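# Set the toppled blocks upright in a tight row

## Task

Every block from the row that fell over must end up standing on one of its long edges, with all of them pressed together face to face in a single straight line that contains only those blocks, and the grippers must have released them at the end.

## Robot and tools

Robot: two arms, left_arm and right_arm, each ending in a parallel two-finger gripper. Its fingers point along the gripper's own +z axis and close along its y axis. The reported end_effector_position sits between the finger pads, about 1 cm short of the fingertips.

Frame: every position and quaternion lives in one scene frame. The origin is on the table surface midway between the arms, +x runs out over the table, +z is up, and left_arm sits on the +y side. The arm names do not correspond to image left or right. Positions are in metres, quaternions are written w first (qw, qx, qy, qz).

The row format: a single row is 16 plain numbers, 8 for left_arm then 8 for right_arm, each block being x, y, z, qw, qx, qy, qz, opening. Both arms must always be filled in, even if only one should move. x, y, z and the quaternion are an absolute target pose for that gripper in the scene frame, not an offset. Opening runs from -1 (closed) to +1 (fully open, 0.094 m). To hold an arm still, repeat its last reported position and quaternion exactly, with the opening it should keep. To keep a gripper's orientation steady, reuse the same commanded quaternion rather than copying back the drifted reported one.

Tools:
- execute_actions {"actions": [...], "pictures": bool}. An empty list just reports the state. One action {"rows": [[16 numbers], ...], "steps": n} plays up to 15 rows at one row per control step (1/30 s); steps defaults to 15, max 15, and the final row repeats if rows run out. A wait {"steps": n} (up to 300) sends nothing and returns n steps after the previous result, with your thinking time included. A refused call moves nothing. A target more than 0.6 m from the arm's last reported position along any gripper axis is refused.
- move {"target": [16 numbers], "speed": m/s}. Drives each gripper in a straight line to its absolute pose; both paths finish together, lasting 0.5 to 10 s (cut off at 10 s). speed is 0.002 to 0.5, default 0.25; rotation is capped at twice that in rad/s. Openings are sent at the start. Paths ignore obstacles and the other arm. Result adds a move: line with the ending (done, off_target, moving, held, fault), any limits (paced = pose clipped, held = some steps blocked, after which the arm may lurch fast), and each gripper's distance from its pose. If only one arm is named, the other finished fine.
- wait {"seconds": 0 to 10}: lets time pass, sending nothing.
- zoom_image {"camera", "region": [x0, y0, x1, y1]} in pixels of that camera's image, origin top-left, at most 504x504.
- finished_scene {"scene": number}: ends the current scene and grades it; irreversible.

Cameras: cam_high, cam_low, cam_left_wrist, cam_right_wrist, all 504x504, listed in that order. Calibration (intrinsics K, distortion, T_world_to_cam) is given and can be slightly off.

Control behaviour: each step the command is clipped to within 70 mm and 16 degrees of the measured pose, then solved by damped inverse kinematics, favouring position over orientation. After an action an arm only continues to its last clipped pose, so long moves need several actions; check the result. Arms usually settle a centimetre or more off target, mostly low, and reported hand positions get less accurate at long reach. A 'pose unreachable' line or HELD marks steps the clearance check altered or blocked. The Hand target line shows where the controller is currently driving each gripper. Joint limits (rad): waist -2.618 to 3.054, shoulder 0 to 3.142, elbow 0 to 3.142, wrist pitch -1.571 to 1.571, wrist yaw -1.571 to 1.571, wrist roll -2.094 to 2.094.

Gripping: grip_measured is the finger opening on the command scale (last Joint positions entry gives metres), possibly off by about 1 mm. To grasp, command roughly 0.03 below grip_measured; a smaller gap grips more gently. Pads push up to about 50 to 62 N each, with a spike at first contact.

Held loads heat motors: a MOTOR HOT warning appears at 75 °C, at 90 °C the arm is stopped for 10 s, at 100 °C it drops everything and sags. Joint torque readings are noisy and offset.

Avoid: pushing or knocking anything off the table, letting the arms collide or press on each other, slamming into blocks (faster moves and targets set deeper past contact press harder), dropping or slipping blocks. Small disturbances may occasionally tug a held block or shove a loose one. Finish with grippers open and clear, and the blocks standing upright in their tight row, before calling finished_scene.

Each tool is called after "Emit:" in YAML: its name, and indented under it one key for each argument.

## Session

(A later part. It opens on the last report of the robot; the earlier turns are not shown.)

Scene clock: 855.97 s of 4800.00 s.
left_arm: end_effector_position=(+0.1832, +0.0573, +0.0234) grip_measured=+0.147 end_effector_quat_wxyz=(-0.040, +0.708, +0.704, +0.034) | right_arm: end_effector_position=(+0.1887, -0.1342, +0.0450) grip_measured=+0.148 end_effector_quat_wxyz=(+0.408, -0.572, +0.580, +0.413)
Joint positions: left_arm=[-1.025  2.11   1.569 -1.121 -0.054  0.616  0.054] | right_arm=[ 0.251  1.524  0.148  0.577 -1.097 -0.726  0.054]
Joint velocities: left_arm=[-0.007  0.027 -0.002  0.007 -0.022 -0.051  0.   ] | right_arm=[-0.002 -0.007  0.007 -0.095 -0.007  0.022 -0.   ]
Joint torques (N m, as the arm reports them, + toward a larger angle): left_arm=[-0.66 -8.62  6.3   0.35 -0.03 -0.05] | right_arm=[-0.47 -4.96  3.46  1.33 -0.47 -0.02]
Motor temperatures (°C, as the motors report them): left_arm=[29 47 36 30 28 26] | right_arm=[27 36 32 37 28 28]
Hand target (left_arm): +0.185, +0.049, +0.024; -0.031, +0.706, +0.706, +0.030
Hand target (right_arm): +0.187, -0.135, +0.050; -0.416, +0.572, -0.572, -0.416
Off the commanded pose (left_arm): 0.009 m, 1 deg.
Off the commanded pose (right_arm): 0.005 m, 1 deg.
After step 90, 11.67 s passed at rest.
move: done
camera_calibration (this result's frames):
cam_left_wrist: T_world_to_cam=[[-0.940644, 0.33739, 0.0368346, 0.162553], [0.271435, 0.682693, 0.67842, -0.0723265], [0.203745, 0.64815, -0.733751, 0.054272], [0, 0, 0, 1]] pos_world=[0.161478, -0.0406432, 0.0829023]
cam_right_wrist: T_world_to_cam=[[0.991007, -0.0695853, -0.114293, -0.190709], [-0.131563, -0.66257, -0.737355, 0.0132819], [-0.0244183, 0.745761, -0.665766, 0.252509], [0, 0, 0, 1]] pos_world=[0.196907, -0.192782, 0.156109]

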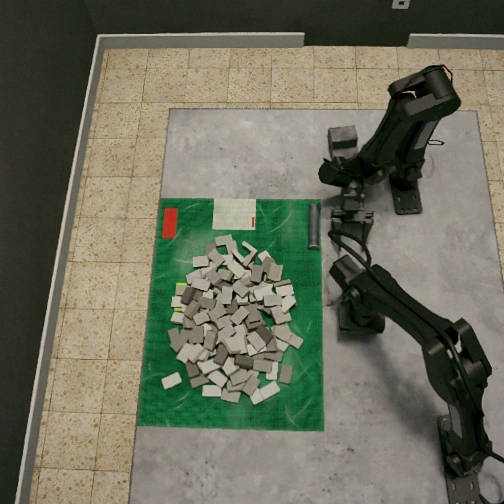

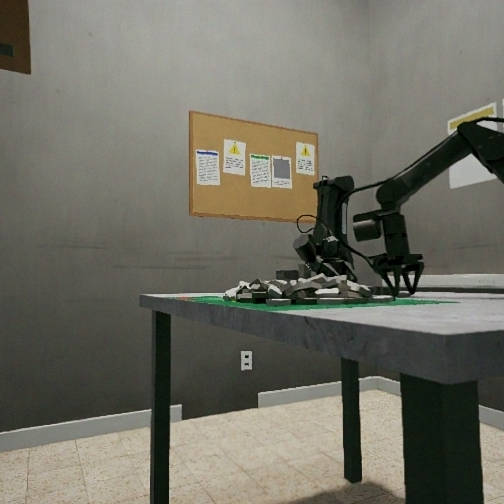

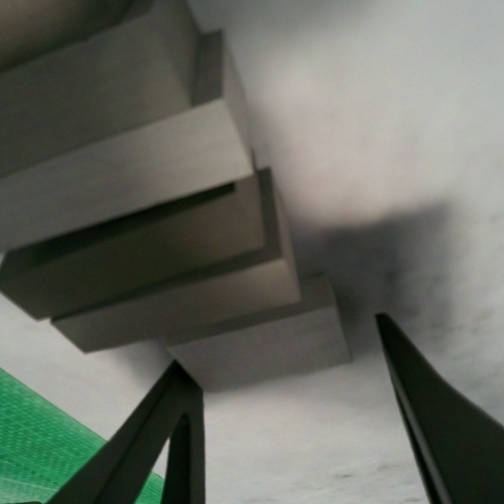

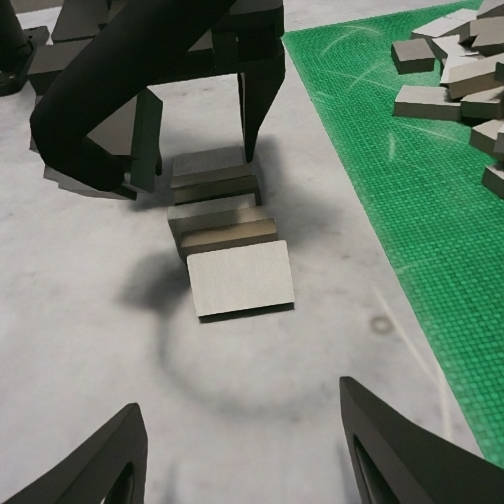

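Emit:
execute_actions:
  actions:
    - {"rows": [[0.191,0.045,0.026,-0.0308,0.7064,0.7064,0.0308,0.15,0.187,-0.135,0.05,-0.4156,0.5721,-0.5721,-0.4156,0.15]], "steps": 15}

Scene clock: 859.20 s of 4800.00 s.
left_arm: end_effector_position=(+0.1876, +0.0511, +0.0240) grip_measured=+0.147 end_effector_quat_wxyz=(-0.036, +0.708, +0.705, +0.034) | right_arm: end_effector_position=(+0.1887, -0.1342, +0.0450) grip_measured=+0.148 end_effector_quat_wxyz=(+0.408, -0.572, +0.580, +0.413)
Joint positions: left_arm=[-1.025  2.129  1.603 -1.127 -0.054  0.616  0.054] | right_arm=[ 0.251  1.524  0.148  0.577 -1.097 -0.726  0.054]
Joint velocities: left_arm=[ 0.007  0.002 -0.002  0.037 -0.037  0.022  0.   ] | right_arm=[ 0.012 -0.012  0.007  0.007 -0.081 -0.037  0.   ]
Joint torques (N m, as the arm reports them, + toward a larger angle): left_arm=[ 0.06 -8.66  7.05  0.22 -0.03  0.03] | right_arm=[-0.45 -5.    3.6   1.33 -0.47 -0.02]
Motor temperatures (°C, as the motors report them): left_arm=[29 46 36 30 28 26] | right_arm=[27 36 32 37 28 28]
Hand target (left_arm): +0.191, +0.045, +0.026; -0.031, +0.707, +0.706, +0.031
Hand target (right_arm): +0.187, -0.135, +0.050; -0.416, +0.572, -0.572, -0.415
Off the commanded pose (left_arm): 0.007 m, 1 deg.
Off the commanded pose (right_arm): 0.005 m, 1 deg.
Steps of this call (steps 1 to 82: nothing new was sent; steps 83 to 97: all 15 steps of this action). Readings (end_effector_position):
83: left_arm (+0.1835, +0.0570, +0.0236) | right_arm (+0.1887, -0.1342, +0.0450)
84: left_arm (+0.1846, +0.0554, +0.0238) | right_arm (+0.1887, -0.1342, +0.0450)
86: left_arm (+0.1868, +0.0523, +0.0240) | right_arm (+0.1887, -0.1342, +0.0450)
90: left_arm (+0.1876, +0.0511, +0.0240) | right_arm (+0.1887, -0.1342, +0.0450)
97: the state above
camera_calibration (this result's frames):
cam_left_wrist: T_world_to_cam=[[-0.941077, 0.336923, 0.0292786, 0.169042], [0.267295, 0.687959, 0.674734, -0.0691272], [0.207191, 0.642803, -0.73748, 0.0576265], [0, 0, 0, 1]] pos_world=[0.16562, -0.0464401, 0.0841916]
cam_right_wrist: T_world_to_cam=[[0.991007, -0.0695853, -0.114293, -0.190709], [-0.131563, -0.66257, -0.737355, 0.0132819], [-0.0244183, 0.745761, -0.665766, 0.252509], [0, 0, 0, 1]] pos_world=[0.196907, -0.192782, 0.156109]

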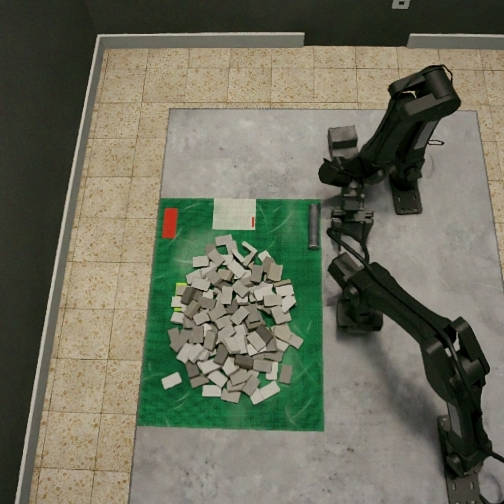

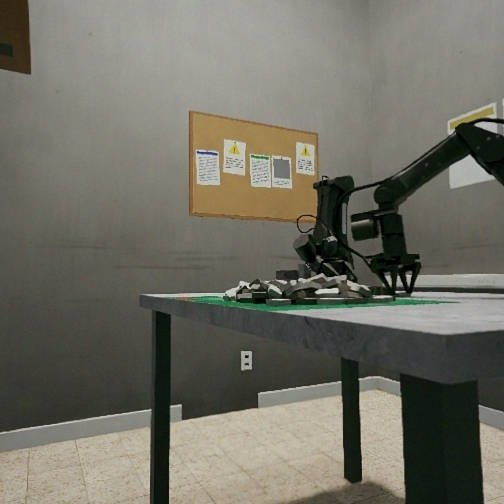

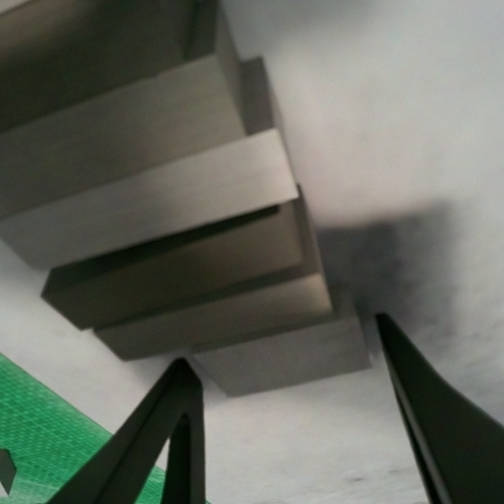

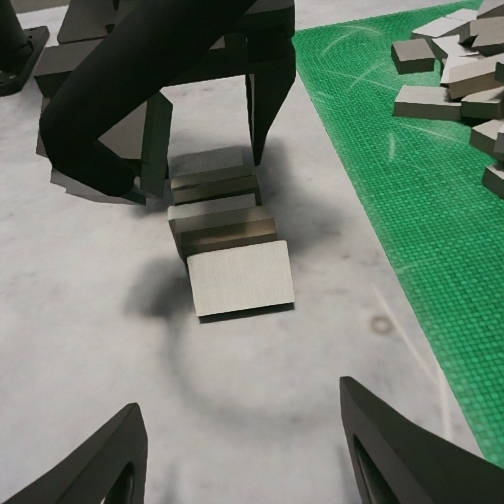

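Emit:
execute_actions:
  actions:
    - {"rows": [[0.191,0.047,0.016,-0.0308,0.7064,0.7064,0.0308,0.15,0.187,-0.135,0.05,-0.4156,0.5721,-0.5721,-0.4156,0.15]], "steps": 15}
  pictures: false

Scene clock: 865.23 s of 4800.00 s.
left_arm: end_effector_position=(+0.1898, +0.0479, +0.0238) grip_measured=+0.147 end_effector_quat_wxyz=(-0.028, +0.708, +0.705, +0.032) | right_arm: end_effector_position=(+0.1887, -0.1342, +0.0450) grip_measured=+0.148 end_effector_quat_wxyz=(+0.408, -0.572, +0.580, +0.413)
Joint positions: left_arm=[-1.025  2.129  1.603 -1.111 -0.054  0.616  0.054] | right_arm=[ 0.251  1.524  0.148  0.577 -1.097 -0.726  0.054]
Joint velocities: left_arm=[-0.002 -0.007  0.002 -0.022  0.081  0.007  0.   ] | right_arm=[-0.002 -0.007 -0.002 -0.051  0.022 -0.051 -0.   ]
Joint torques (N m, as the arm reports them, + toward a larger angle): left_arm=[ 0.35 -8.12  4.91  0.41 -0.05  0.06] | right_arm=[-0.48 -4.95  3.44  1.35 -0.5  -0.01]
Motor temperatures (°C, as the motors report them): left_arm=[29 46 36 30 28 26] | right_arm=[27 36 32 37 28 28]
Hand target (left_arm): +0.191, +0.047, +0.016; -0.031, +0.706, +0.706, +0.031
Hand target (right_arm): +0.187, -0.135, +0.050; -0.416, +0.572, -0.572, -0.415
Off the commanded pose (left_arm): 0.008 m, 0 deg.
Off the commanded pose (right_arm): 0.005 m, 1 deg.
Steps of this call (steps 1 to 90: nothing new was sent; then 2.53 s passed at rest; steps 91 to 105: all 15 steps of this action). Readings (end_effector_position):
91: left_arm (+0.1878, +0.0509, +0.0240) | right_arm (+0.1887, -0.1342, +0.0450)
92: left_arm (+0.1882, +0.0503, +0.0240) | right_arm (+0.1887, -0.1342, +0.0450)
94: left_arm (+0.1888, +0.0494, +0.0239) | right_arm (+0.1887, -0.1342, +0.0450)
98: left_arm (+0.1895, +0.0484, +0.0238) | right_arm (+0.1887, -0.1342, +0.0450)
105: the state above

Emit:
execute_actions:
  actions:
    - {"rows": [[0.189,0.052,0.011,-0.0308,0.7064,0.7064,0.0308,0.15,0.187,-0.135,0.05,-0.4156,0.5721,-0.5721,-0.4156,0.15]], "steps": 15}

Scene clock: 867.67 s of 4800.00 s.
left_arm: end_effector_position=(+0.1898, +0.0479, +0.0193) grip_measured=+0.147 end_effector_quat_wxyz=(-0.026, +0.708, +0.705, +0.032) | right_arm: end_effector_position=(+0.1886, -0.1342, +0.0450) grip_measured=+0.148 end_effector_quat_wxyz=(+0.408, -0.572, +0.580, +0.413)
Joint positions: left_arm=[-1.025  2.129  1.585 -1.088 -0.054  0.616  0.054] | right_arm=[ 0.251  1.524  0.148  0.577 -1.097 -0.726  0.054]
Joint velocities: left_arm=[ 0.002 -0.002  0.012  0.007  0.066  0.037  0.001] | right_arm=[ 0.002 -0.012 -0.002 -0.066 -0.007 -0.037 -0.001]
Joint torques (N m, as the arm reports them, + toward a larger angle): left_arm=[ 0.56 -9.    3.4   0.46 -0.04  0.07] | right_arm=[-0.45 -4.94  3.47  1.34 -0.48 -0.01]
Motor temperatures (°C, as the motors report them): left_arm=[29 46 36 30 28 26] | right_arm=[27 36 32 37 28 28]
Hand target (left_arm): +0.189, +0.052, +0.011; -0.031, +0.706, +0.706, +0.031
Hand target (right_arm): +0.187, -0.135, +0.050; -0.416, +0.572, -0.572, -0.416
Off the commanded pose (left_arm): 0.009 m, 1 deg.
Off the commanded pose (right_arm): 0.005 m, 1 deg.
Steps of this call (steps 1 to 58: nothing new was sent; steps 59 to 73: all 15 steps of this action). Readings (end_effector_position):
59: left_arm (+0.1900, +0.0478, +0.0229) | right_arm (+0.1886, -0.1342, +0.0450)
60: left_arm (+0.1899, +0.0478, +0.0217) | right_arm (+0.1886, -0.1342, +0.0450)
62: left_arm (+0.1892, +0.0488, +0.0194) | right_arm (+0.1886, -0.1342, +0.0450)
66: left_arm (+0.1898, +0.0480, +0.0193) | right_arm (+0.1886, -0.1342, +0.0450)
73: the state above
camera_calibration (this result's frames):
cam_left_wrist: T_world_to_cam=[[-0.941198, 0.337636, 0.0121537, 0.172674], [0.259481, 0.699357, 0.66601, -0.0632615], [0.216369, 0.630001, -0.745844, 0.0547673], [0, 0, 0, 1]] pos_world=[0.167085, -0.048562, 0.080882]
cam_right_wrist: T_world_to_cam=[[0.991015, -0.069292, -0.114402, -0.19061], [-0.131454, -0.662415, -0.737513, 0.0133246], [-0.0246779, 0.745925, -0.665572, 0.252588], [0, 0, 0, 1]] pos_world=[0.196883, -0.192793, 0.156136]

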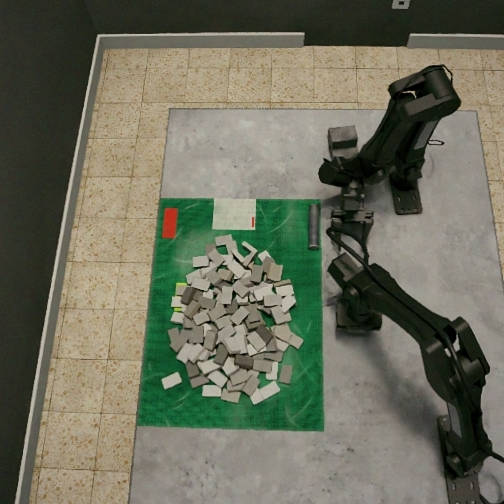

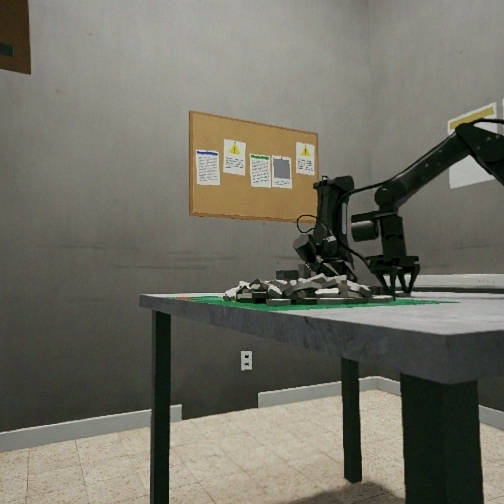

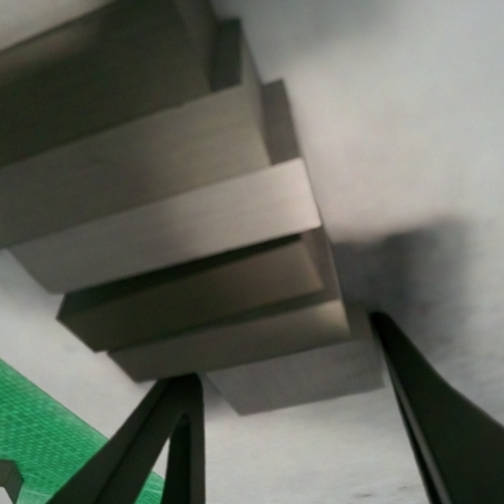

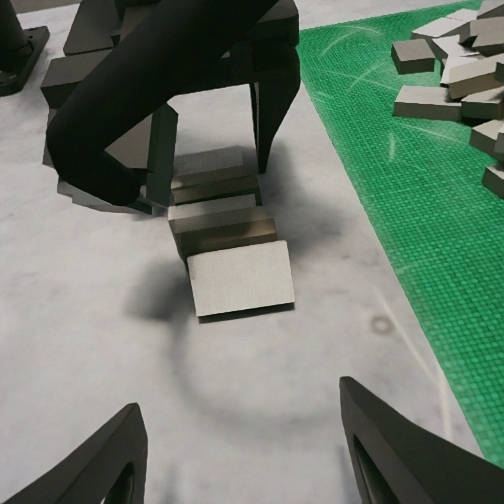

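Emit:
execute_actions:
  actions:
    - {"rows": [[0.189,0.049,0.018,-0.0308,0.7064,0.7064,0.0308,-0.2,0.187,-0.135,0.05,-0.4156,0.5721,-0.5721,-0.4156,0.15]], "steps": 15}
  pictures: false

Emit:
move:
  target: [0.190,0.075,0.065,-0.0308,0.7064,0.7064,0.0308,-0.2,0.187,-0.135,0.05,-0.4156,0.5721,-0.5721,-0.4156,0.15]
  speed: 0.08

Scene clock: 871.63 s of 4800.00 s.
left_arm: end_effector_position=(+0.1900, +0.0481, +0.0193) grip_measured=-0.124 end_effector_quat_wxyz=(-0.025, +0.708, +0.705, +0.032) | right_arm: end_effector_position=(+0.1886, -0.1342, +0.0450) grip_measured=+0.148 end_effector_quat_wxyz=(+0.408, -0.572, +0.580, +0.413)
Joint positions: left_arm=[-1.025  2.129  1.585 -1.088 -0.055  0.616  0.041] | right_arm=[ 0.251  1.524  0.148  0.577 -1.097 -0.726  0.054]
Joint velocities: left_arm=[-0.012 -0.002 -0.017  0.022  0.022  0.022  0.   ] | right_arm=[0.002 0.002 0.007 0.051 0.007 0.051 0.001]
Joint torques (N m, as the arm reports them, + toward a larger angle): left_arm=[ 0.18 -8.97  5.27  0.22 -0.02  0.01] | right_arm=[-0.5  -4.87  3.51  1.36 -0.48 -0.01]
Motor temperatures (°C, as the motors report them): left_arm=[29 46 35 30 28 26] | right_arm=[27 36 32 37 28 28]
Hand target (left_arm): +0.189, +0.049, +0.018; -0.031, +0.706, +0.706, +0.031
Hand target (right_arm): +0.187, -0.135, +0.050; -0.416, +0.572, -0.572, -0.416
Off the commanded pose (left_arm): 0.002 m, 1 deg.
Off the commanded pose (right_arm): 0.005 m, 1 deg.
Steps of this call (steps 1 to 90: nothing new was sent; then 0.47 s passed at rest; steps 91 to 105: all 15 steps of this action). Readings (end_effector_position):
91: left_arm (+0.1898, +0.0479, +0.0193) | right_arm (+0.1886, -0.1342, +0.0450)
92: left_arm (+0.1900, +0.0481, +0.0193) | right_arm (+0.1886, -0.1342, +0.0450)
94: left_arm (+0.1900, +0.0481, +0.0193) | right_arm (+0.1886, -0.1342, +0.0450)
98: left_arm (+0.1900, +0.0481, +0.0193) | right_arm (+0.1886, -0.1342, +0.0450)
105: the state above

Scene clock: 872.97 s of 4800.00 s.
left_arm: end_effector_position=(+0.1894, +0.0719, +0.0557) grip_measured=-0.124 end_effector_quat_wxyz=(-0.032, +0.705, +0.708, +0.032) | right_arm: end_effector_position=(+0.1887, -0.1342, +0.0450) grip_measured=+0.148 end_effector_quat_wxyz=(+0.408, -0.572, +0.580, +0.413)
Joint positions: left_arm=[-0.988  2.032  1.585 -1.197 -0.055  0.644  0.041] | right_arm=[ 0.251  1.524  0.148  0.577 -1.097 -0.726  0.054]
Joint velocities: left_arm=[-0.012 -0.002  0.002 -0.095 -0.051  0.066  0.001] | right_arm=[-0.007  0.012  0.017 -0.051 -0.066 -0.051  0.   ]
Joint torques (N m, as the arm reports them, + toward a larger angle): left_arm=[  0.61 -10.65   5.34   0.09  -0.06   0.16] | right_arm=[-0.48 -4.95  3.47  1.34 -0.47  0.01]
Motor temperatures (°C, as the motors report them): left_arm=[29 46 35 30 28 26] | right_arm=[27 36 32 37 28 28]
Hand target (left_arm): +0.189, +0.076, +0.065; -0.031, +0.706, +0.707, +0.031
Hand target (right_arm): +0.187, -0.135, +0.050; -0.416, +0.572, -0.572, -0.415
Off the commanded pose (left_arm): 0.010 m, 0 deg.
Off the commanded pose (right_arm): 0.005 m, 1 deg.
move: done
camera_calibration (this result's frames):
cam_left_wrist: T_world_to_cam=[[-0.943976, 0.32915, 0.0238699, 0.164255], [0.25914, 0.694518, 0.671186, -0.103974], [0.204343, 0.639769, -0.740904, 0.0681748], [0, 0, 0, 1]] pos_world=[0.168066, -0.0254686, 0.116376]
cam_right_wrist: T_world_to_cam=[[0.991007, -0.0695853, -0.114293, -0.190709], [-0.131563, -0.66257, -0.737355, 0.0132819], [-0.0244183, 0.745761, -0.665766, 0.252509], [0, 0, 0, 1]] pos_world=[0.196907, -0.192782, 0.156109]

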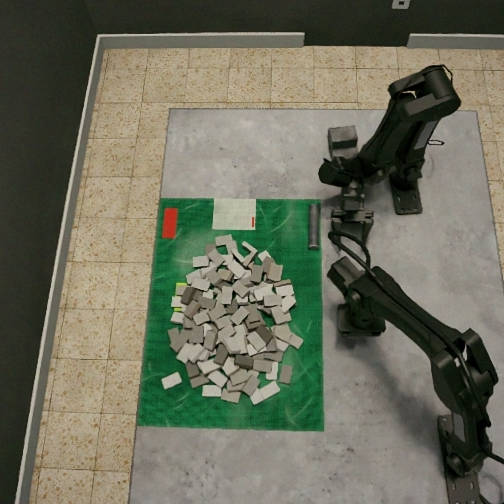

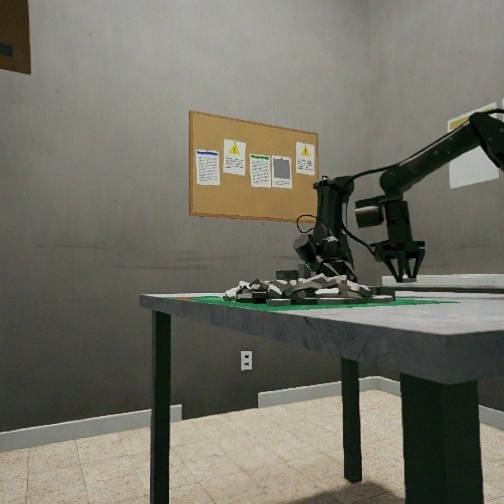

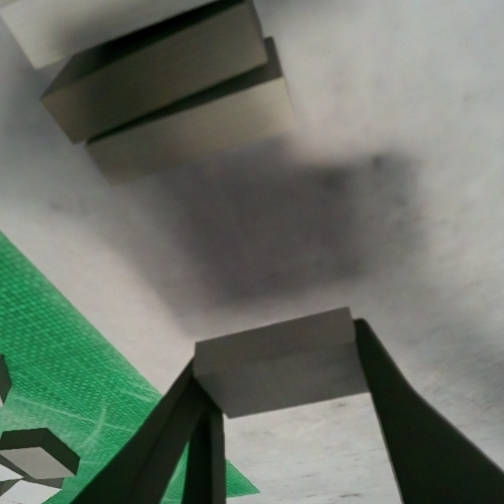

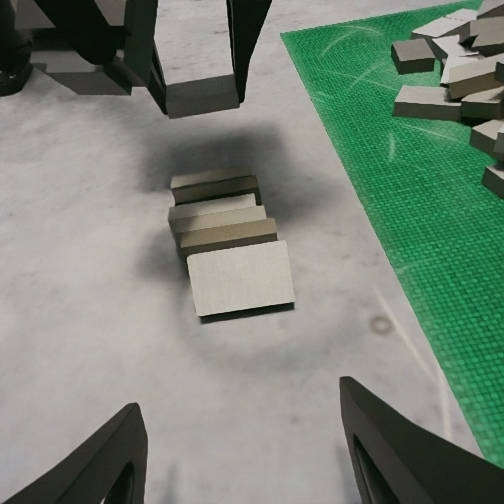

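Emit:
move:
  target: [0.192,0.075,0.06,0.4305,0.5610,0.5610,-0.4305,-0.2,0.187,-0.135,0.05,-0.4156,0.5721,-0.5721,-0.4156,0.15]
  speed: 0.15

Scene clock: 883.20 s of 4800.00 s.
left_arm: end_effector_position=(+0.2002, +0.0728, +0.0616) grip_measured=-0.124 end_effector_quat_wxyz=(+0.438, +0.568, +0.562, -0.413) | right_arm: end_effector_position=(+0.1886, -0.1342, +0.0450) grip_measured=+0.148 end_effector_quat_wxyz=(+0.408, -0.572, +0.580, +0.413)
Joint positions: left_arm=[-0.515  1.836  0.492  0.78   1.029  0.53   0.041] | right_arm=[ 0.251  1.524  0.148  0.577 -1.097 -0.726  0.054]
Joint velocities: left_arm=[-0.012  0.002 -0.012  0.022  0.022 -0.066  0.   ] | right_arm=[-0.012  0.012 -0.007  0.022 -0.081 -0.022 -0.001]
Joint torques (N m, as the arm reports them, + toward a larger angle): left_arm=[ 0.64 -4.77  2.25  1.6   0.46  0.01] | right_arm=[-0.43 -4.96  3.47  1.35 -0.49 -0.03]
Motor temperatures (°C, as the motors report them): left_arm=[29 46 35 30 28 26] | right_arm=[27 35 32 37 28 28]
Hand target (left_arm): +0.194, +0.076, +0.059; +0.431, +0.563, +0.562, -0.425
Hand target (right_arm): +0.187, -0.135, +0.050; -0.416, +0.572, -0.572, -0.416
Off the commanded pose (left_arm): 0.009 m, 2 deg.
Off the commanded pose (right_arm): 0.005 m, 1 deg.
After step 90, 1.87 s passed at rest.
move: done
camera_calibration (this result's frames):
cam_left_wrist: T_world_to_cam=[[-0.932529, 0.0724941, -0.353744, 0.213652], [0.269254, 0.792362, -0.547416, -0.0454663], [0.240609, -0.605728, -0.75842, 0.154284], [0, 0, 0, 1]] pos_world=[0.174356, 0.113992, 0.167701]
cam_right_wrist: T_world_to_cam=[[0.991015, -0.069292, -0.114402, -0.19061], [-0.131454, -0.662415, -0.737513, 0.0133246], [-0.0246779, 0.745925, -0.665572, 0.252588], [0, 0, 0, 1]] pos_world=[0.196883, -0.192793, 0.156136]

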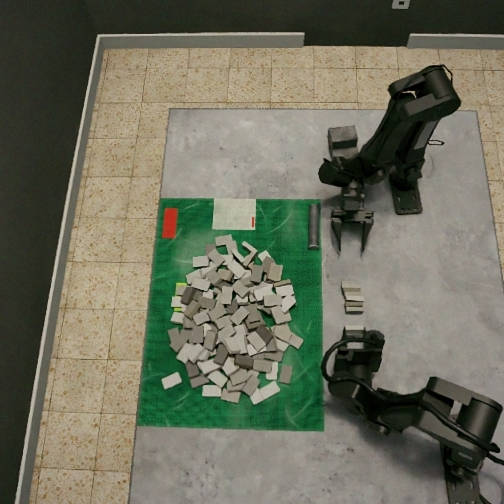

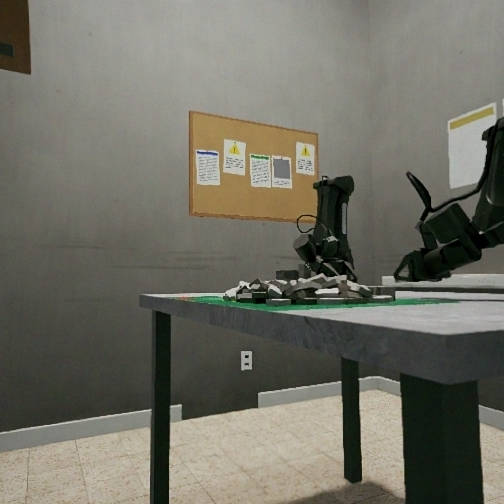

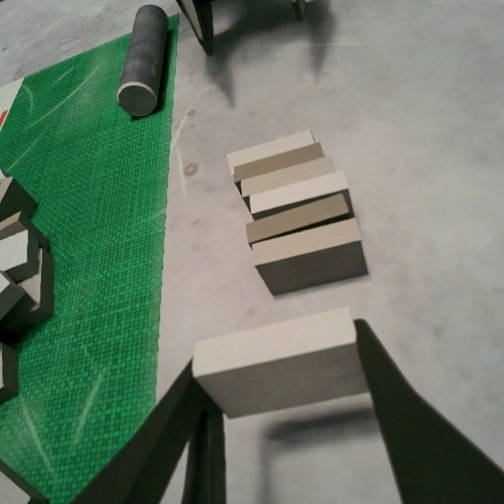

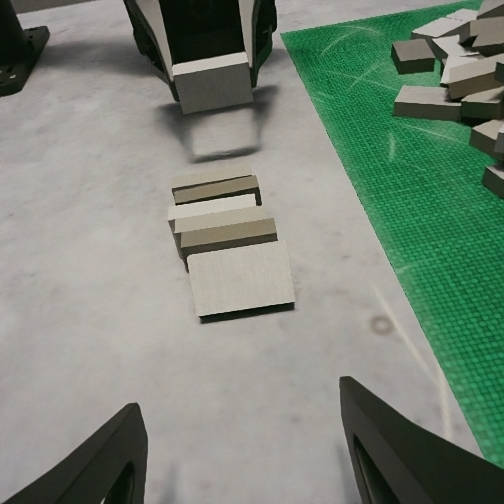

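Emit:
move:
  target: [0.188,0.052,0.042,0.4305,0.5610,0.5610,-0.4305,-0.2,0.187,-0.135,0.05,-0.4156,0.5721,-0.5721,-0.4156,0.15]
  speed: 0.05

Scene clock: 898.17 s of 4800.00 s.
left_arm: end_effector_position=(+0.1927, +0.0520, +0.0447) grip_measured=-0.124 end_effector_quat_wxyz=(+0.435, +0.562, +0.560, -0.426) | right_arm: end_effector_position=(+0.1887, -0.1342, +0.0450) grip_measured=+0.148 end_effector_quat_wxyz=(+0.408, -0.572, +0.580, +0.413)
Joint positions: left_arm=[-0.59   1.969  0.492  0.991  0.985  0.427  0.041] | right_arm=[ 0.251  1.524  0.148  0.577 -1.097 -0.726  0.054]
Joint velocities: left_arm=[-0.007 -0.002  0.007 -0.037  0.022 -0.066  0.   ] | right_arm=[-0.002 -0.017 -0.017  0.007 -0.007 -0.007 -0.001]
Joint torques (N m, as the arm reports them, + toward a larger angle): left_arm=[-0.67 -5.33  2.3   1.69  0.18 -0.05] | right_arm=[-0.46 -4.92  3.51  1.36 -0.48 -0.02]
Motor temperatures (°C, as the motors report them): left_arm=[29 42 34 33 28 26] | right_arm=[27 35 32 37 28 28]
Hand target (left_arm): +0.188, +0.051, +0.042; +0.431, +0.561, +0.561, -0.431
Hand target (right_arm): +0.187, -0.135, +0.050; -0.416, +0.572, -0.572, -0.415
Off the commanded pose (left_arm): 0.005 m, 1 deg.
Off the commanded pose (right_arm): 0.005 m, 1 deg.
After step 90, 10.80 s passed at rest.
move: done
camera_calibration (this result's frames):
cam_left_wrist: T_world_to_cam=[[-0.938982, 0.0754631, -0.335586, 0.202442], [0.26532, 0.779802, -0.567023, -0.0339557], [0.218901, -0.621462, -0.752242, 0.135345], [0, 0, 0, 1]] pos_world=[0.169471, 0.0953136, 0.150495]
cam_right_wrist: T_world_to_cam=[[0.991007, -0.0695853, -0.114293, -0.190709], [-0.131563, -0.66257, -0.737355, 0.0132819], [-0.0244183, 0.745761, -0.665766, 0.252509], [0, 0, 0, 1]] pos_world=[0.196907, -0.192782, 0.156109]

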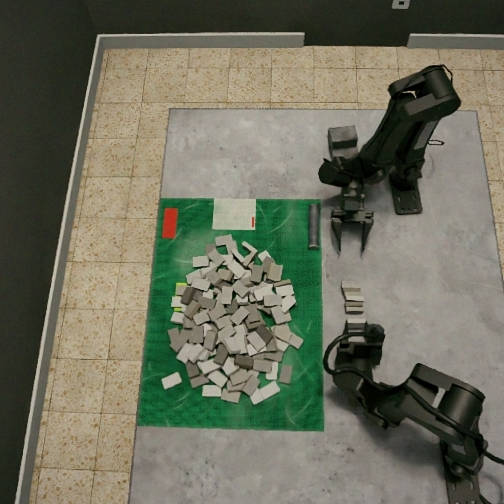

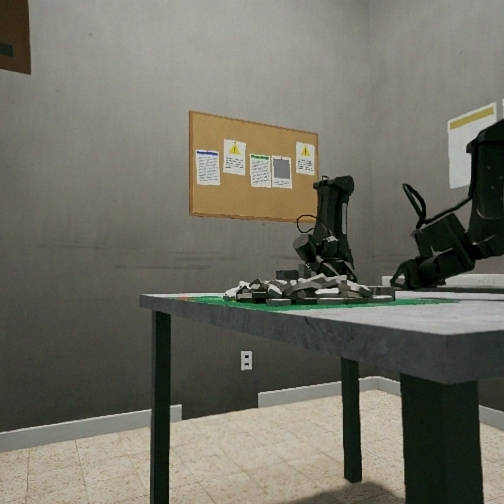

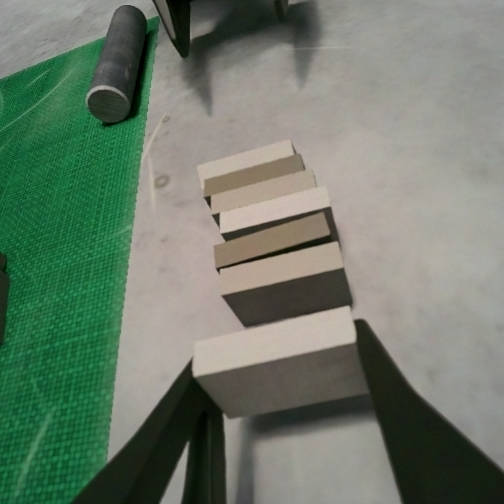

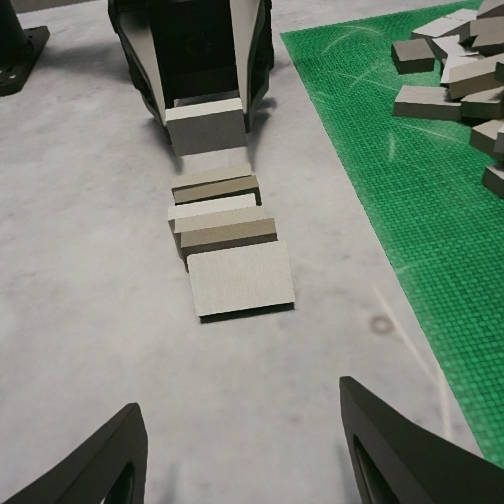

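Emit:
zoom_image:
  camera: "cam_left_wrist"
  region: [150, 120, 410, 430]

Region (150, 120, 410, 430) of cam_left_wrist's 504x504 image, scaled by 1.626, with more detail than that image has; it fills the left 423 columns of this view, and the rest is white.

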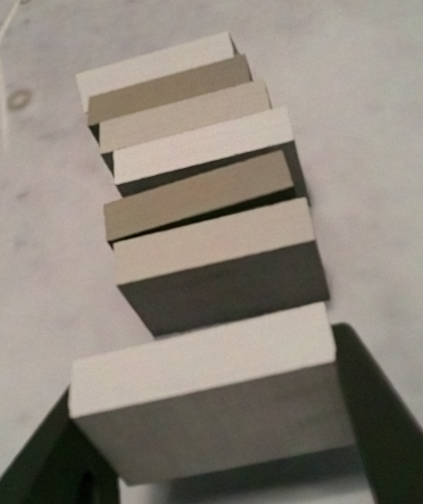

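Emit:
move:
  target: [0.188,0.031,0.027,0.4305,0.5610,0.5610,-0.4305,-0.2,0.187,-0.135,0.05,-0.4156,0.5721,-0.5721,-0.4156,0.15]
  speed: 0.03

Scene clock: 917.93 s of 4800.00 s.
left_arm: end_effector_position=(+0.1821, +0.0380, +0.0249) grip_measured=-0.124 end_effector_quat_wxyz=(+0.425, +0.562, +0.564, -0.429) | right_arm: end_effector_position=(+0.1887, -0.1342, +0.0449) grip_measured=+0.148 end_effector_quat_wxyz=(+0.408, -0.572, +0.580, +0.412)
Joint positions: left_arm=[-0.654  2.072  0.492  1.111  0.933  0.38   0.041] | right_arm=[ 0.251  1.524  0.148  0.577 -1.096 -0.726  0.054]
Joint velocities: left_arm=[ 0.007 -0.002 -0.002  0.037 -0.051 -0.037  0.   ] | right_arm=[-0.012  0.002  0.002 -0.051 -0.066 -0.007 -0.001]
Joint torques (N m, as the arm reports them, + toward a larger angle): left_arm=[-0.88 -5.32  4.56  1.62  0.14 -0.07] | right_arm=[-0.45 -4.93  3.46  1.33 -0.5  -0.02]
Motor temperatures (°C, as the motors report them): left_arm=[29 41 33 34 28 26] | right_arm=[27 35 32 37 28 28]
Hand target (left_arm): +0.188, +0.031, +0.027; +0.430, +0.561, +0.561, -0.431
Hand target (right_arm): +0.187, -0.135, +0.050; -0.416, +0.572, -0.572, -0.415
Off the commanded pose (left_arm): 0.009 m, 1 deg.
Off the commanded pose (right_arm): 0.005 m, 1 deg.
After step 90, 15.60 s passed at rest.
move: done
camera_calibration (this result's frames):
cam_left_wrist: T_world_to_cam=[[-0.944606, 0.0842181, -0.317218, 0.187095], [0.25912, 0.784564, -0.563309, -0.0305565], [0.201437, -0.614302, -0.762926, 0.11722], [0, 0, 0, 1]] pos_world=[0.161037, 0.080225, 0.131567]
cam_right_wrist: T_world_to_cam=[[0.990999, -0.0698785, -0.114185, -0.190807], [-0.131672, -0.662725, -0.737196, 0.0132392], [-0.0241588, 0.745596, -0.66596, 0.252431], [0, 0, 0, 1]] pos_world=[0.196931, -0.19277, 0.156081]

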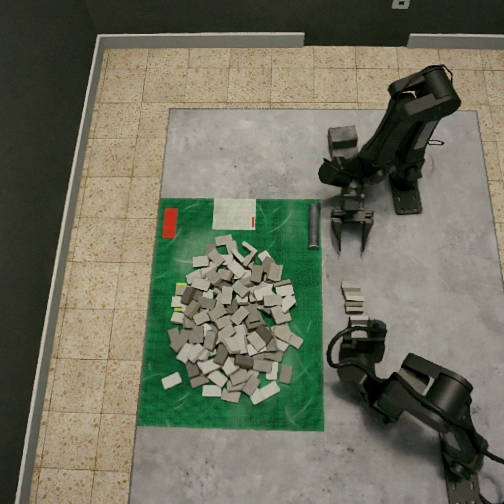

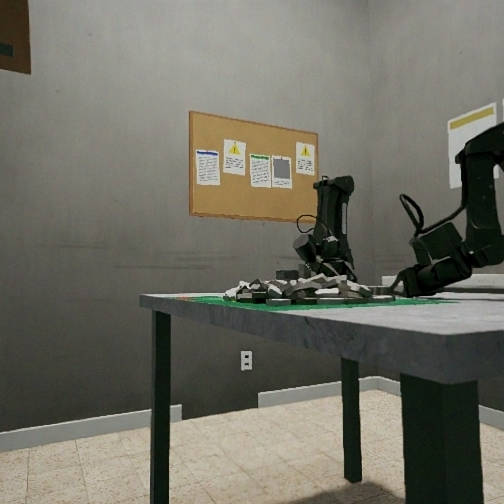

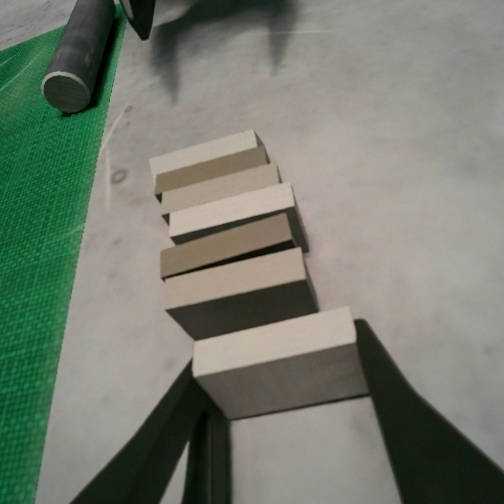

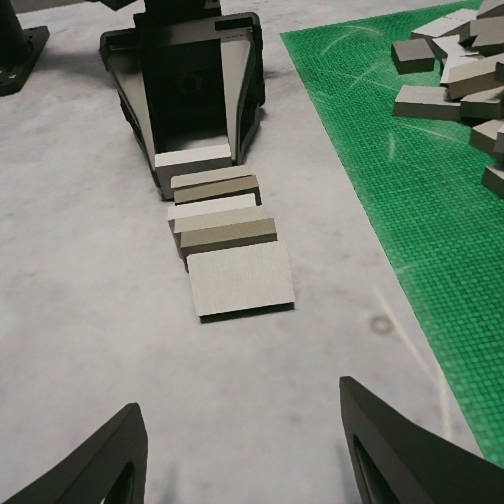

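Emit:
execute_actions:
  actions:
    - {"rows": [[0.198,0.032,0.031,0.4305,0.5610,0.5610,-0.4305,-0.2,0.187,-0.135,0.05,-0.4156,0.5721,-0.5721,-0.4156,0.15]], "steps": 15}

Scene clock: 921.73 s of 4800.00 s.
left_arm: end_effector_position=(+0.1922, +0.0345, +0.0274) grip_measured=-0.124 end_effector_quat_wxyz=(+0.427, +0.559, +0.567, -0.429) | right_arm: end_effector_position=(+0.1886, -0.1342, +0.0450) grip_measured=+0.148 end_effector_quat_wxyz=(+0.408, -0.572, +0.580, +0.413)
Joint positions: left_arm=[-0.646  2.072  0.53   1.074  0.935  0.378  0.041] | right_arm=[ 0.251  1.524  0.148  0.577 -1.097 -0.726  0.054]
Joint velocities: left_arm=[-0.022  0.002  0.017 -0.095  0.022 -0.007 -0.   ] | right_arm=[-0.007 -0.002 -0.007  0.022  0.007 -0.051  0.   ]
Joint torques (N m, as the arm reports them, + toward a larger angle): left_arm=[ 0.75 -6.84  4.26  1.47  0.31  0.09] | right_arm=[-0.47 -4.95  3.47  1.35 -0.49 -0.01]
Motor temperatures (°C, as the motors report them): left_arm=[29 41 34 35 28 26] | right_arm=[27 35 32 37 28 28]
Hand target (left_arm): +0.198, +0.032, +0.032; +0.431, +0.561, +0.561, -0.430
Hand target (right_arm): +0.187, -0.135, +0.050; -0.416, +0.572, -0.572, -0.416
Off the commanded pose (left_arm): 0.007 m, 1 deg.
Off the commanded pose (right_arm): 0.005 m, 1 deg.
Steps of this call (steps 1 to 90: nothing new was sent; then 0.30 s passed at rest; steps 91 to 105: all 15 steps of this action). Readings (end_effector_position):
91: left_arm (+0.1830, +0.0375, +0.0253) | right_arm (+0.1887, -0.1342, +0.0450)
92: left_arm (+0.1849, +0.0367, +0.0258) | right_arm (+0.1886, -0.1342, +0.0450)
94: left_arm (+0.1899, +0.0352, +0.0278) | right_arm (+0.1886, -0.1342, +0.0450)
98: left_arm (+0.1929, +0.0340, +0.0291) | right_arm (+0.1886, -0.1342, +0.0450)
105: the state above
camera_calibration (this result's frames):
cam_left_wrist: T_world_to_cam=[[-0.945774, 0.0771206, -0.315536, 0.198132], [0.252403, 0.78593, -0.564452, -0.0277853], [0.204458, -0.613487, -0.762778, 0.11437], [0, 0, 0, 1]] pos_world=[0.171017, 0.0767217, 0.134073]
cam_right_wrist: T_world_to_cam=[[0.991015, -0.069292, -0.114402, -0.19061], [-0.131454, -0.662415, -0.737513, 0.0133246], [-0.0246779, 0.745925, -0.665572, 0.252588], [0, 0, 0, 1]] pos_world=[0.196883, -0.192793, 0.156136]

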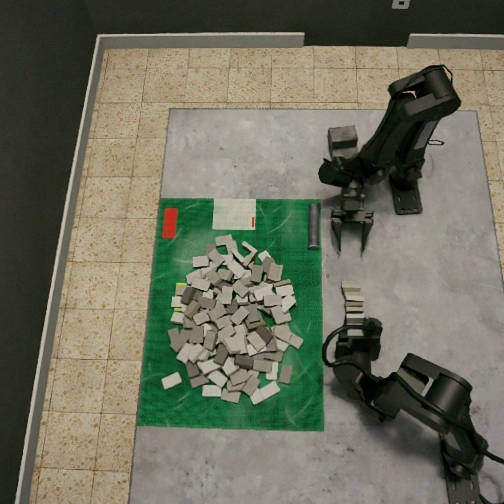

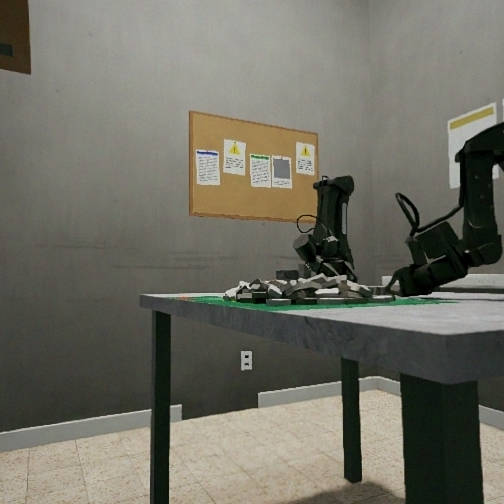

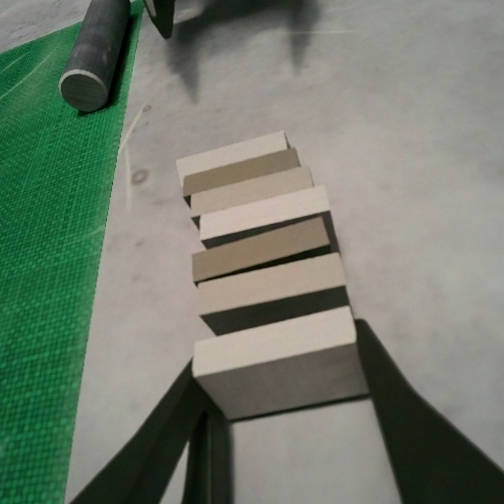

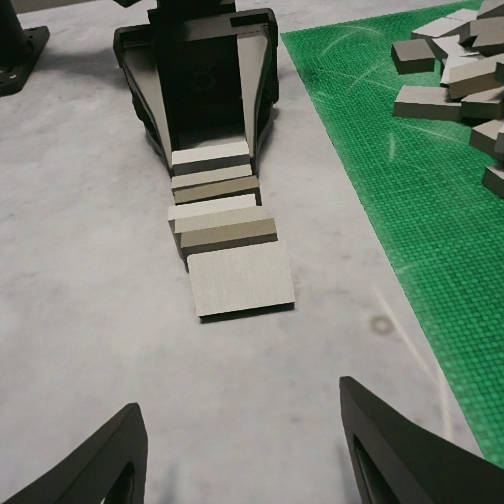

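Emit:
execute_actions:
  actions:
    - {"rows": [[0.197,0.026,0.025,0.4305,0.5610,0.5610,-0.4305,-0.2,0.187,-0.135,0.05,-0.4156,0.5721,-0.5721,-0.4156,0.15]], "steps": 15}

Scene clock: 930.80 s of 4800.00 s.
left_arm: end_effector_position=(+0.1936, +0.0319, +0.0254) grip_measured=-0.124 end_effector_quat_wxyz=(+0.430, +0.561, +0.563, -0.429) | right_arm: end_effector_position=(+0.1886, -0.1342, +0.0450) grip_measured=+0.148 end_effector_quat_wxyz=(+0.408, -0.572, +0.580, +0.413)
Joint positions: left_arm=[-0.65   2.093  0.541  1.093  0.935  0.378  0.041] | right_arm=[ 0.251  1.524  0.148  0.577 -1.097 -0.726  0.054]
Joint velocities: left_arm=[-0.022 -0.002 -0.017 -0.066 -0.037  0.022  0.001] | right_arm=[-0.012 -0.007  0.007 -0.022 -0.022 -0.007 -0.001]
Joint torques (N m, as the arm reports them, + toward a larger angle): left_arm=[-0.78 -5.5   4.3   1.63  0.11 -0.04] | right_arm=[-0.48 -4.94  3.52  1.32 -0.49 -0.01]
Motor temperatures (°C, as the motors report them): left_arm=[29 41 34 34 28 26] | right_arm=[27 35 32 37 28 28]
Hand target (left_arm): +0.197, +0.026, +0.025; +0.430, +0.561, +0.561, -0.431
Hand target (right_arm): +0.187, -0.135, +0.050; -0.416, +0.572, -0.572, -0.416
Off the commanded pose (left_arm): 0.007 m, 0 deg.
Off the commanded pose (right_arm): 0.005 m, 1 deg.
Steps of this call (steps 1 to 90: nothing new was sent; then 5.57 s passed at rest; steps 91 to 105: all 15 steps of this action). Readings (end_effector_position):
91: left_arm (+0.1919, +0.0345, +0.0263) | right_arm (+0.1886, -0.1342, +0.0450)
92: left_arm (+0.1922, +0.0341, +0.0252) | right_arm (+0.1886, -0.1342, +0.0450)
94: left_arm (+0.1930, +0.0328, +0.0253) | right_arm (+0.1886, -0.1342, +0.0450)
98: left_arm (+0.1935, +0.0319, +0.0254) | right_arm (+0.1886, -0.1342, +0.0450)
105: the state above
camera_calibration (this result's frames):
cam_left_wrist: T_world_to_cam=[[-0.942905, 0.0792145, -0.323505, 0.198621], [0.26001, 0.782088, -0.566333, -0.028471], [0.208148, -0.618113, -0.758031, 0.110329], [0, 0, 0, 1]] pos_world=[0.171718, 0.0747289, 0.131763]
cam_right_wrist: T_world_to_cam=[[0.991015, -0.069292, -0.114402, -0.19061], [-0.131454, -0.662415, -0.737513, 0.0133246], [-0.0246779, 0.745925, -0.665572, 0.252588], [0, 0, 0, 1]] pos_world=[0.196883, -0.192793, 0.156136]

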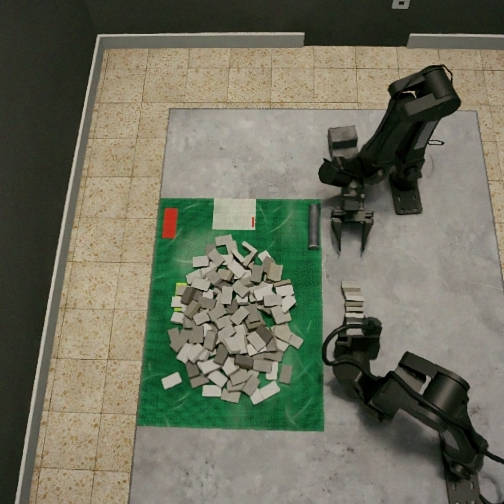

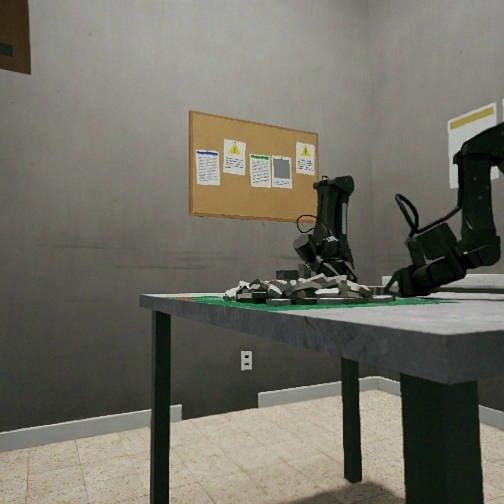

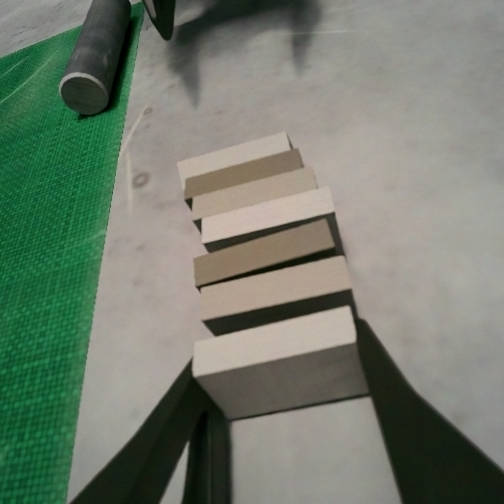

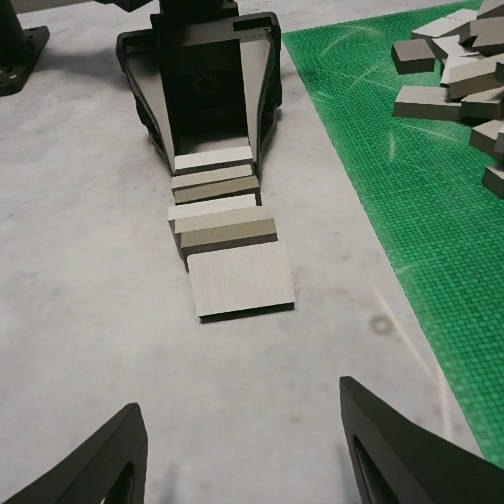

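Emit:
execute_actions:
  actions:
    - {"rows": [[0.196,0.027,0.019,0.4305,0.5610,0.5610,-0.4305,-0.2,0.187,-0.135,0.05,-0.4156,0.5721,-0.5721,-0.4156,0.15]], "steps": 15}

Scene clock: 933.37 s of 4800.00 s.
left_arm: end_effector_position=(+0.1950, +0.0309, +0.0253) grip_measured=-0.124 end_effector_quat_wxyz=(+0.440, +0.563, +0.554, -0.426) | right_arm: end_effector_position=(+0.1886, -0.1342, +0.0450) grip_measured=+0.148 end_effector_quat_wxyz=(+0.408, -0.572, +0.580, +0.413)
Joint positions: left_arm=[-0.65   2.117  0.541  1.145  0.935  0.378  0.041] | right_arm=[ 0.251  1.524  0.148  0.577 -1.097 -0.726  0.054]
Joint velocities: left_arm=[ 0.007  0.007 -0.002 -0.066 -0.022 -0.022  0.001] | right_arm=[ 0.002 -0.022 -0.012 -0.037 -0.007 -0.007  0.   ]
Joint torques (N m, as the arm reports them, + toward a larger angle): left_arm=[-0.68 -5.24  3.96  1.48  0.13 -0.02] | right_arm=[-0.5  -4.98  3.54  1.35 -0.47 -0.02]
Motor temperatures (°C, as the motors report them): left_arm=[29 41 34 35 28 26] | right_arm=[27 35 32 37 28 28]
Hand target (left_arm): +0.196, +0.027, +0.019; +0.431, +0.561, +0.561, -0.430
Hand target (right_arm): +0.187, -0.135, +0.050; -0.416, +0.572, -0.572, -0.416
Off the commanded pose (left_arm): 0.007 m, 1 deg.
Off the commanded pose (right_arm): 0.005 m, 1 deg.
Steps of this call (steps 1 to 62: nothing new was sent; steps 63 to 77: all 15 steps of this action). Readings (end_effector_position):
63: left_arm (+0.1936, +0.0318, +0.0251) | right_arm (+0.1886, -0.1342, +0.0450)
64: left_arm (+0.1940, +0.0316, +0.0250) | right_arm (+0.1886, -0.1342, +0.0450)
66: left_arm (+0.1946, +0.0313, +0.0252) | right_arm (+0.1886, -0.1342, +0.0450)
70: left_arm (+0.1949, +0.0310, +0.0253) | right_arm (+0.1886, -0.1342, +0.0450)
77: the state above
camera_calibration (this result's frames):
cam_left_wrist: T_world_to_cam=[[-0.935003, 0.0740093, -0.346831, 0.199225], [0.27343, 0.773248, -0.572122, -0.0303831], [0.225844, -0.62977, -0.743226, 0.105858], [0, 0, 0, 1]] pos_world=[0.170677, 0.0754152, 0.130391]
cam_right_wrist: T_world_to_cam=[[0.991015, -0.069292, -0.114402, -0.19061], [-0.131454, -0.662415, -0.737513, 0.0133246], [-0.0246779, 0.745925, -0.665572, 0.252588], [0, 0, 0, 1]] pos_world=[0.196883, -0.192793, 0.156136]

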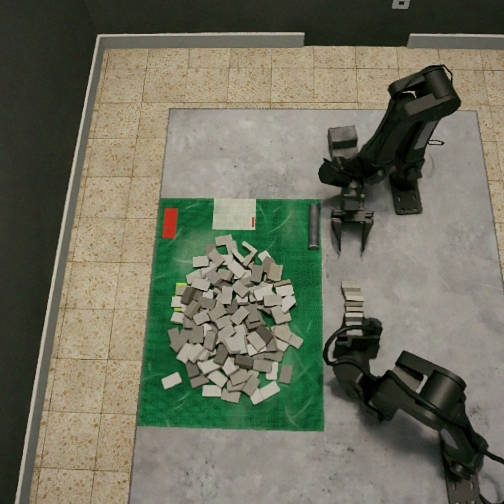

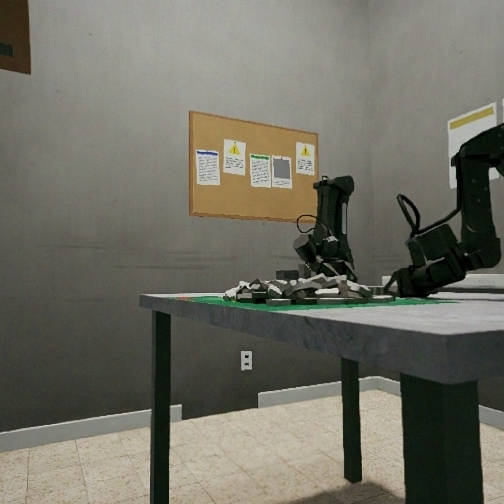

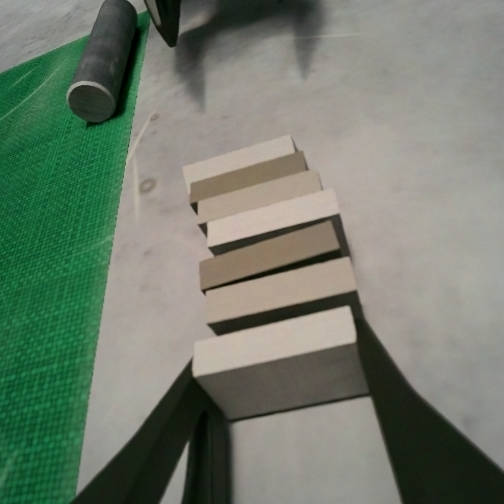

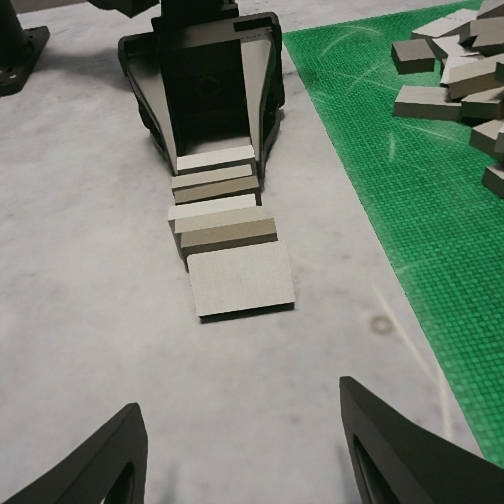

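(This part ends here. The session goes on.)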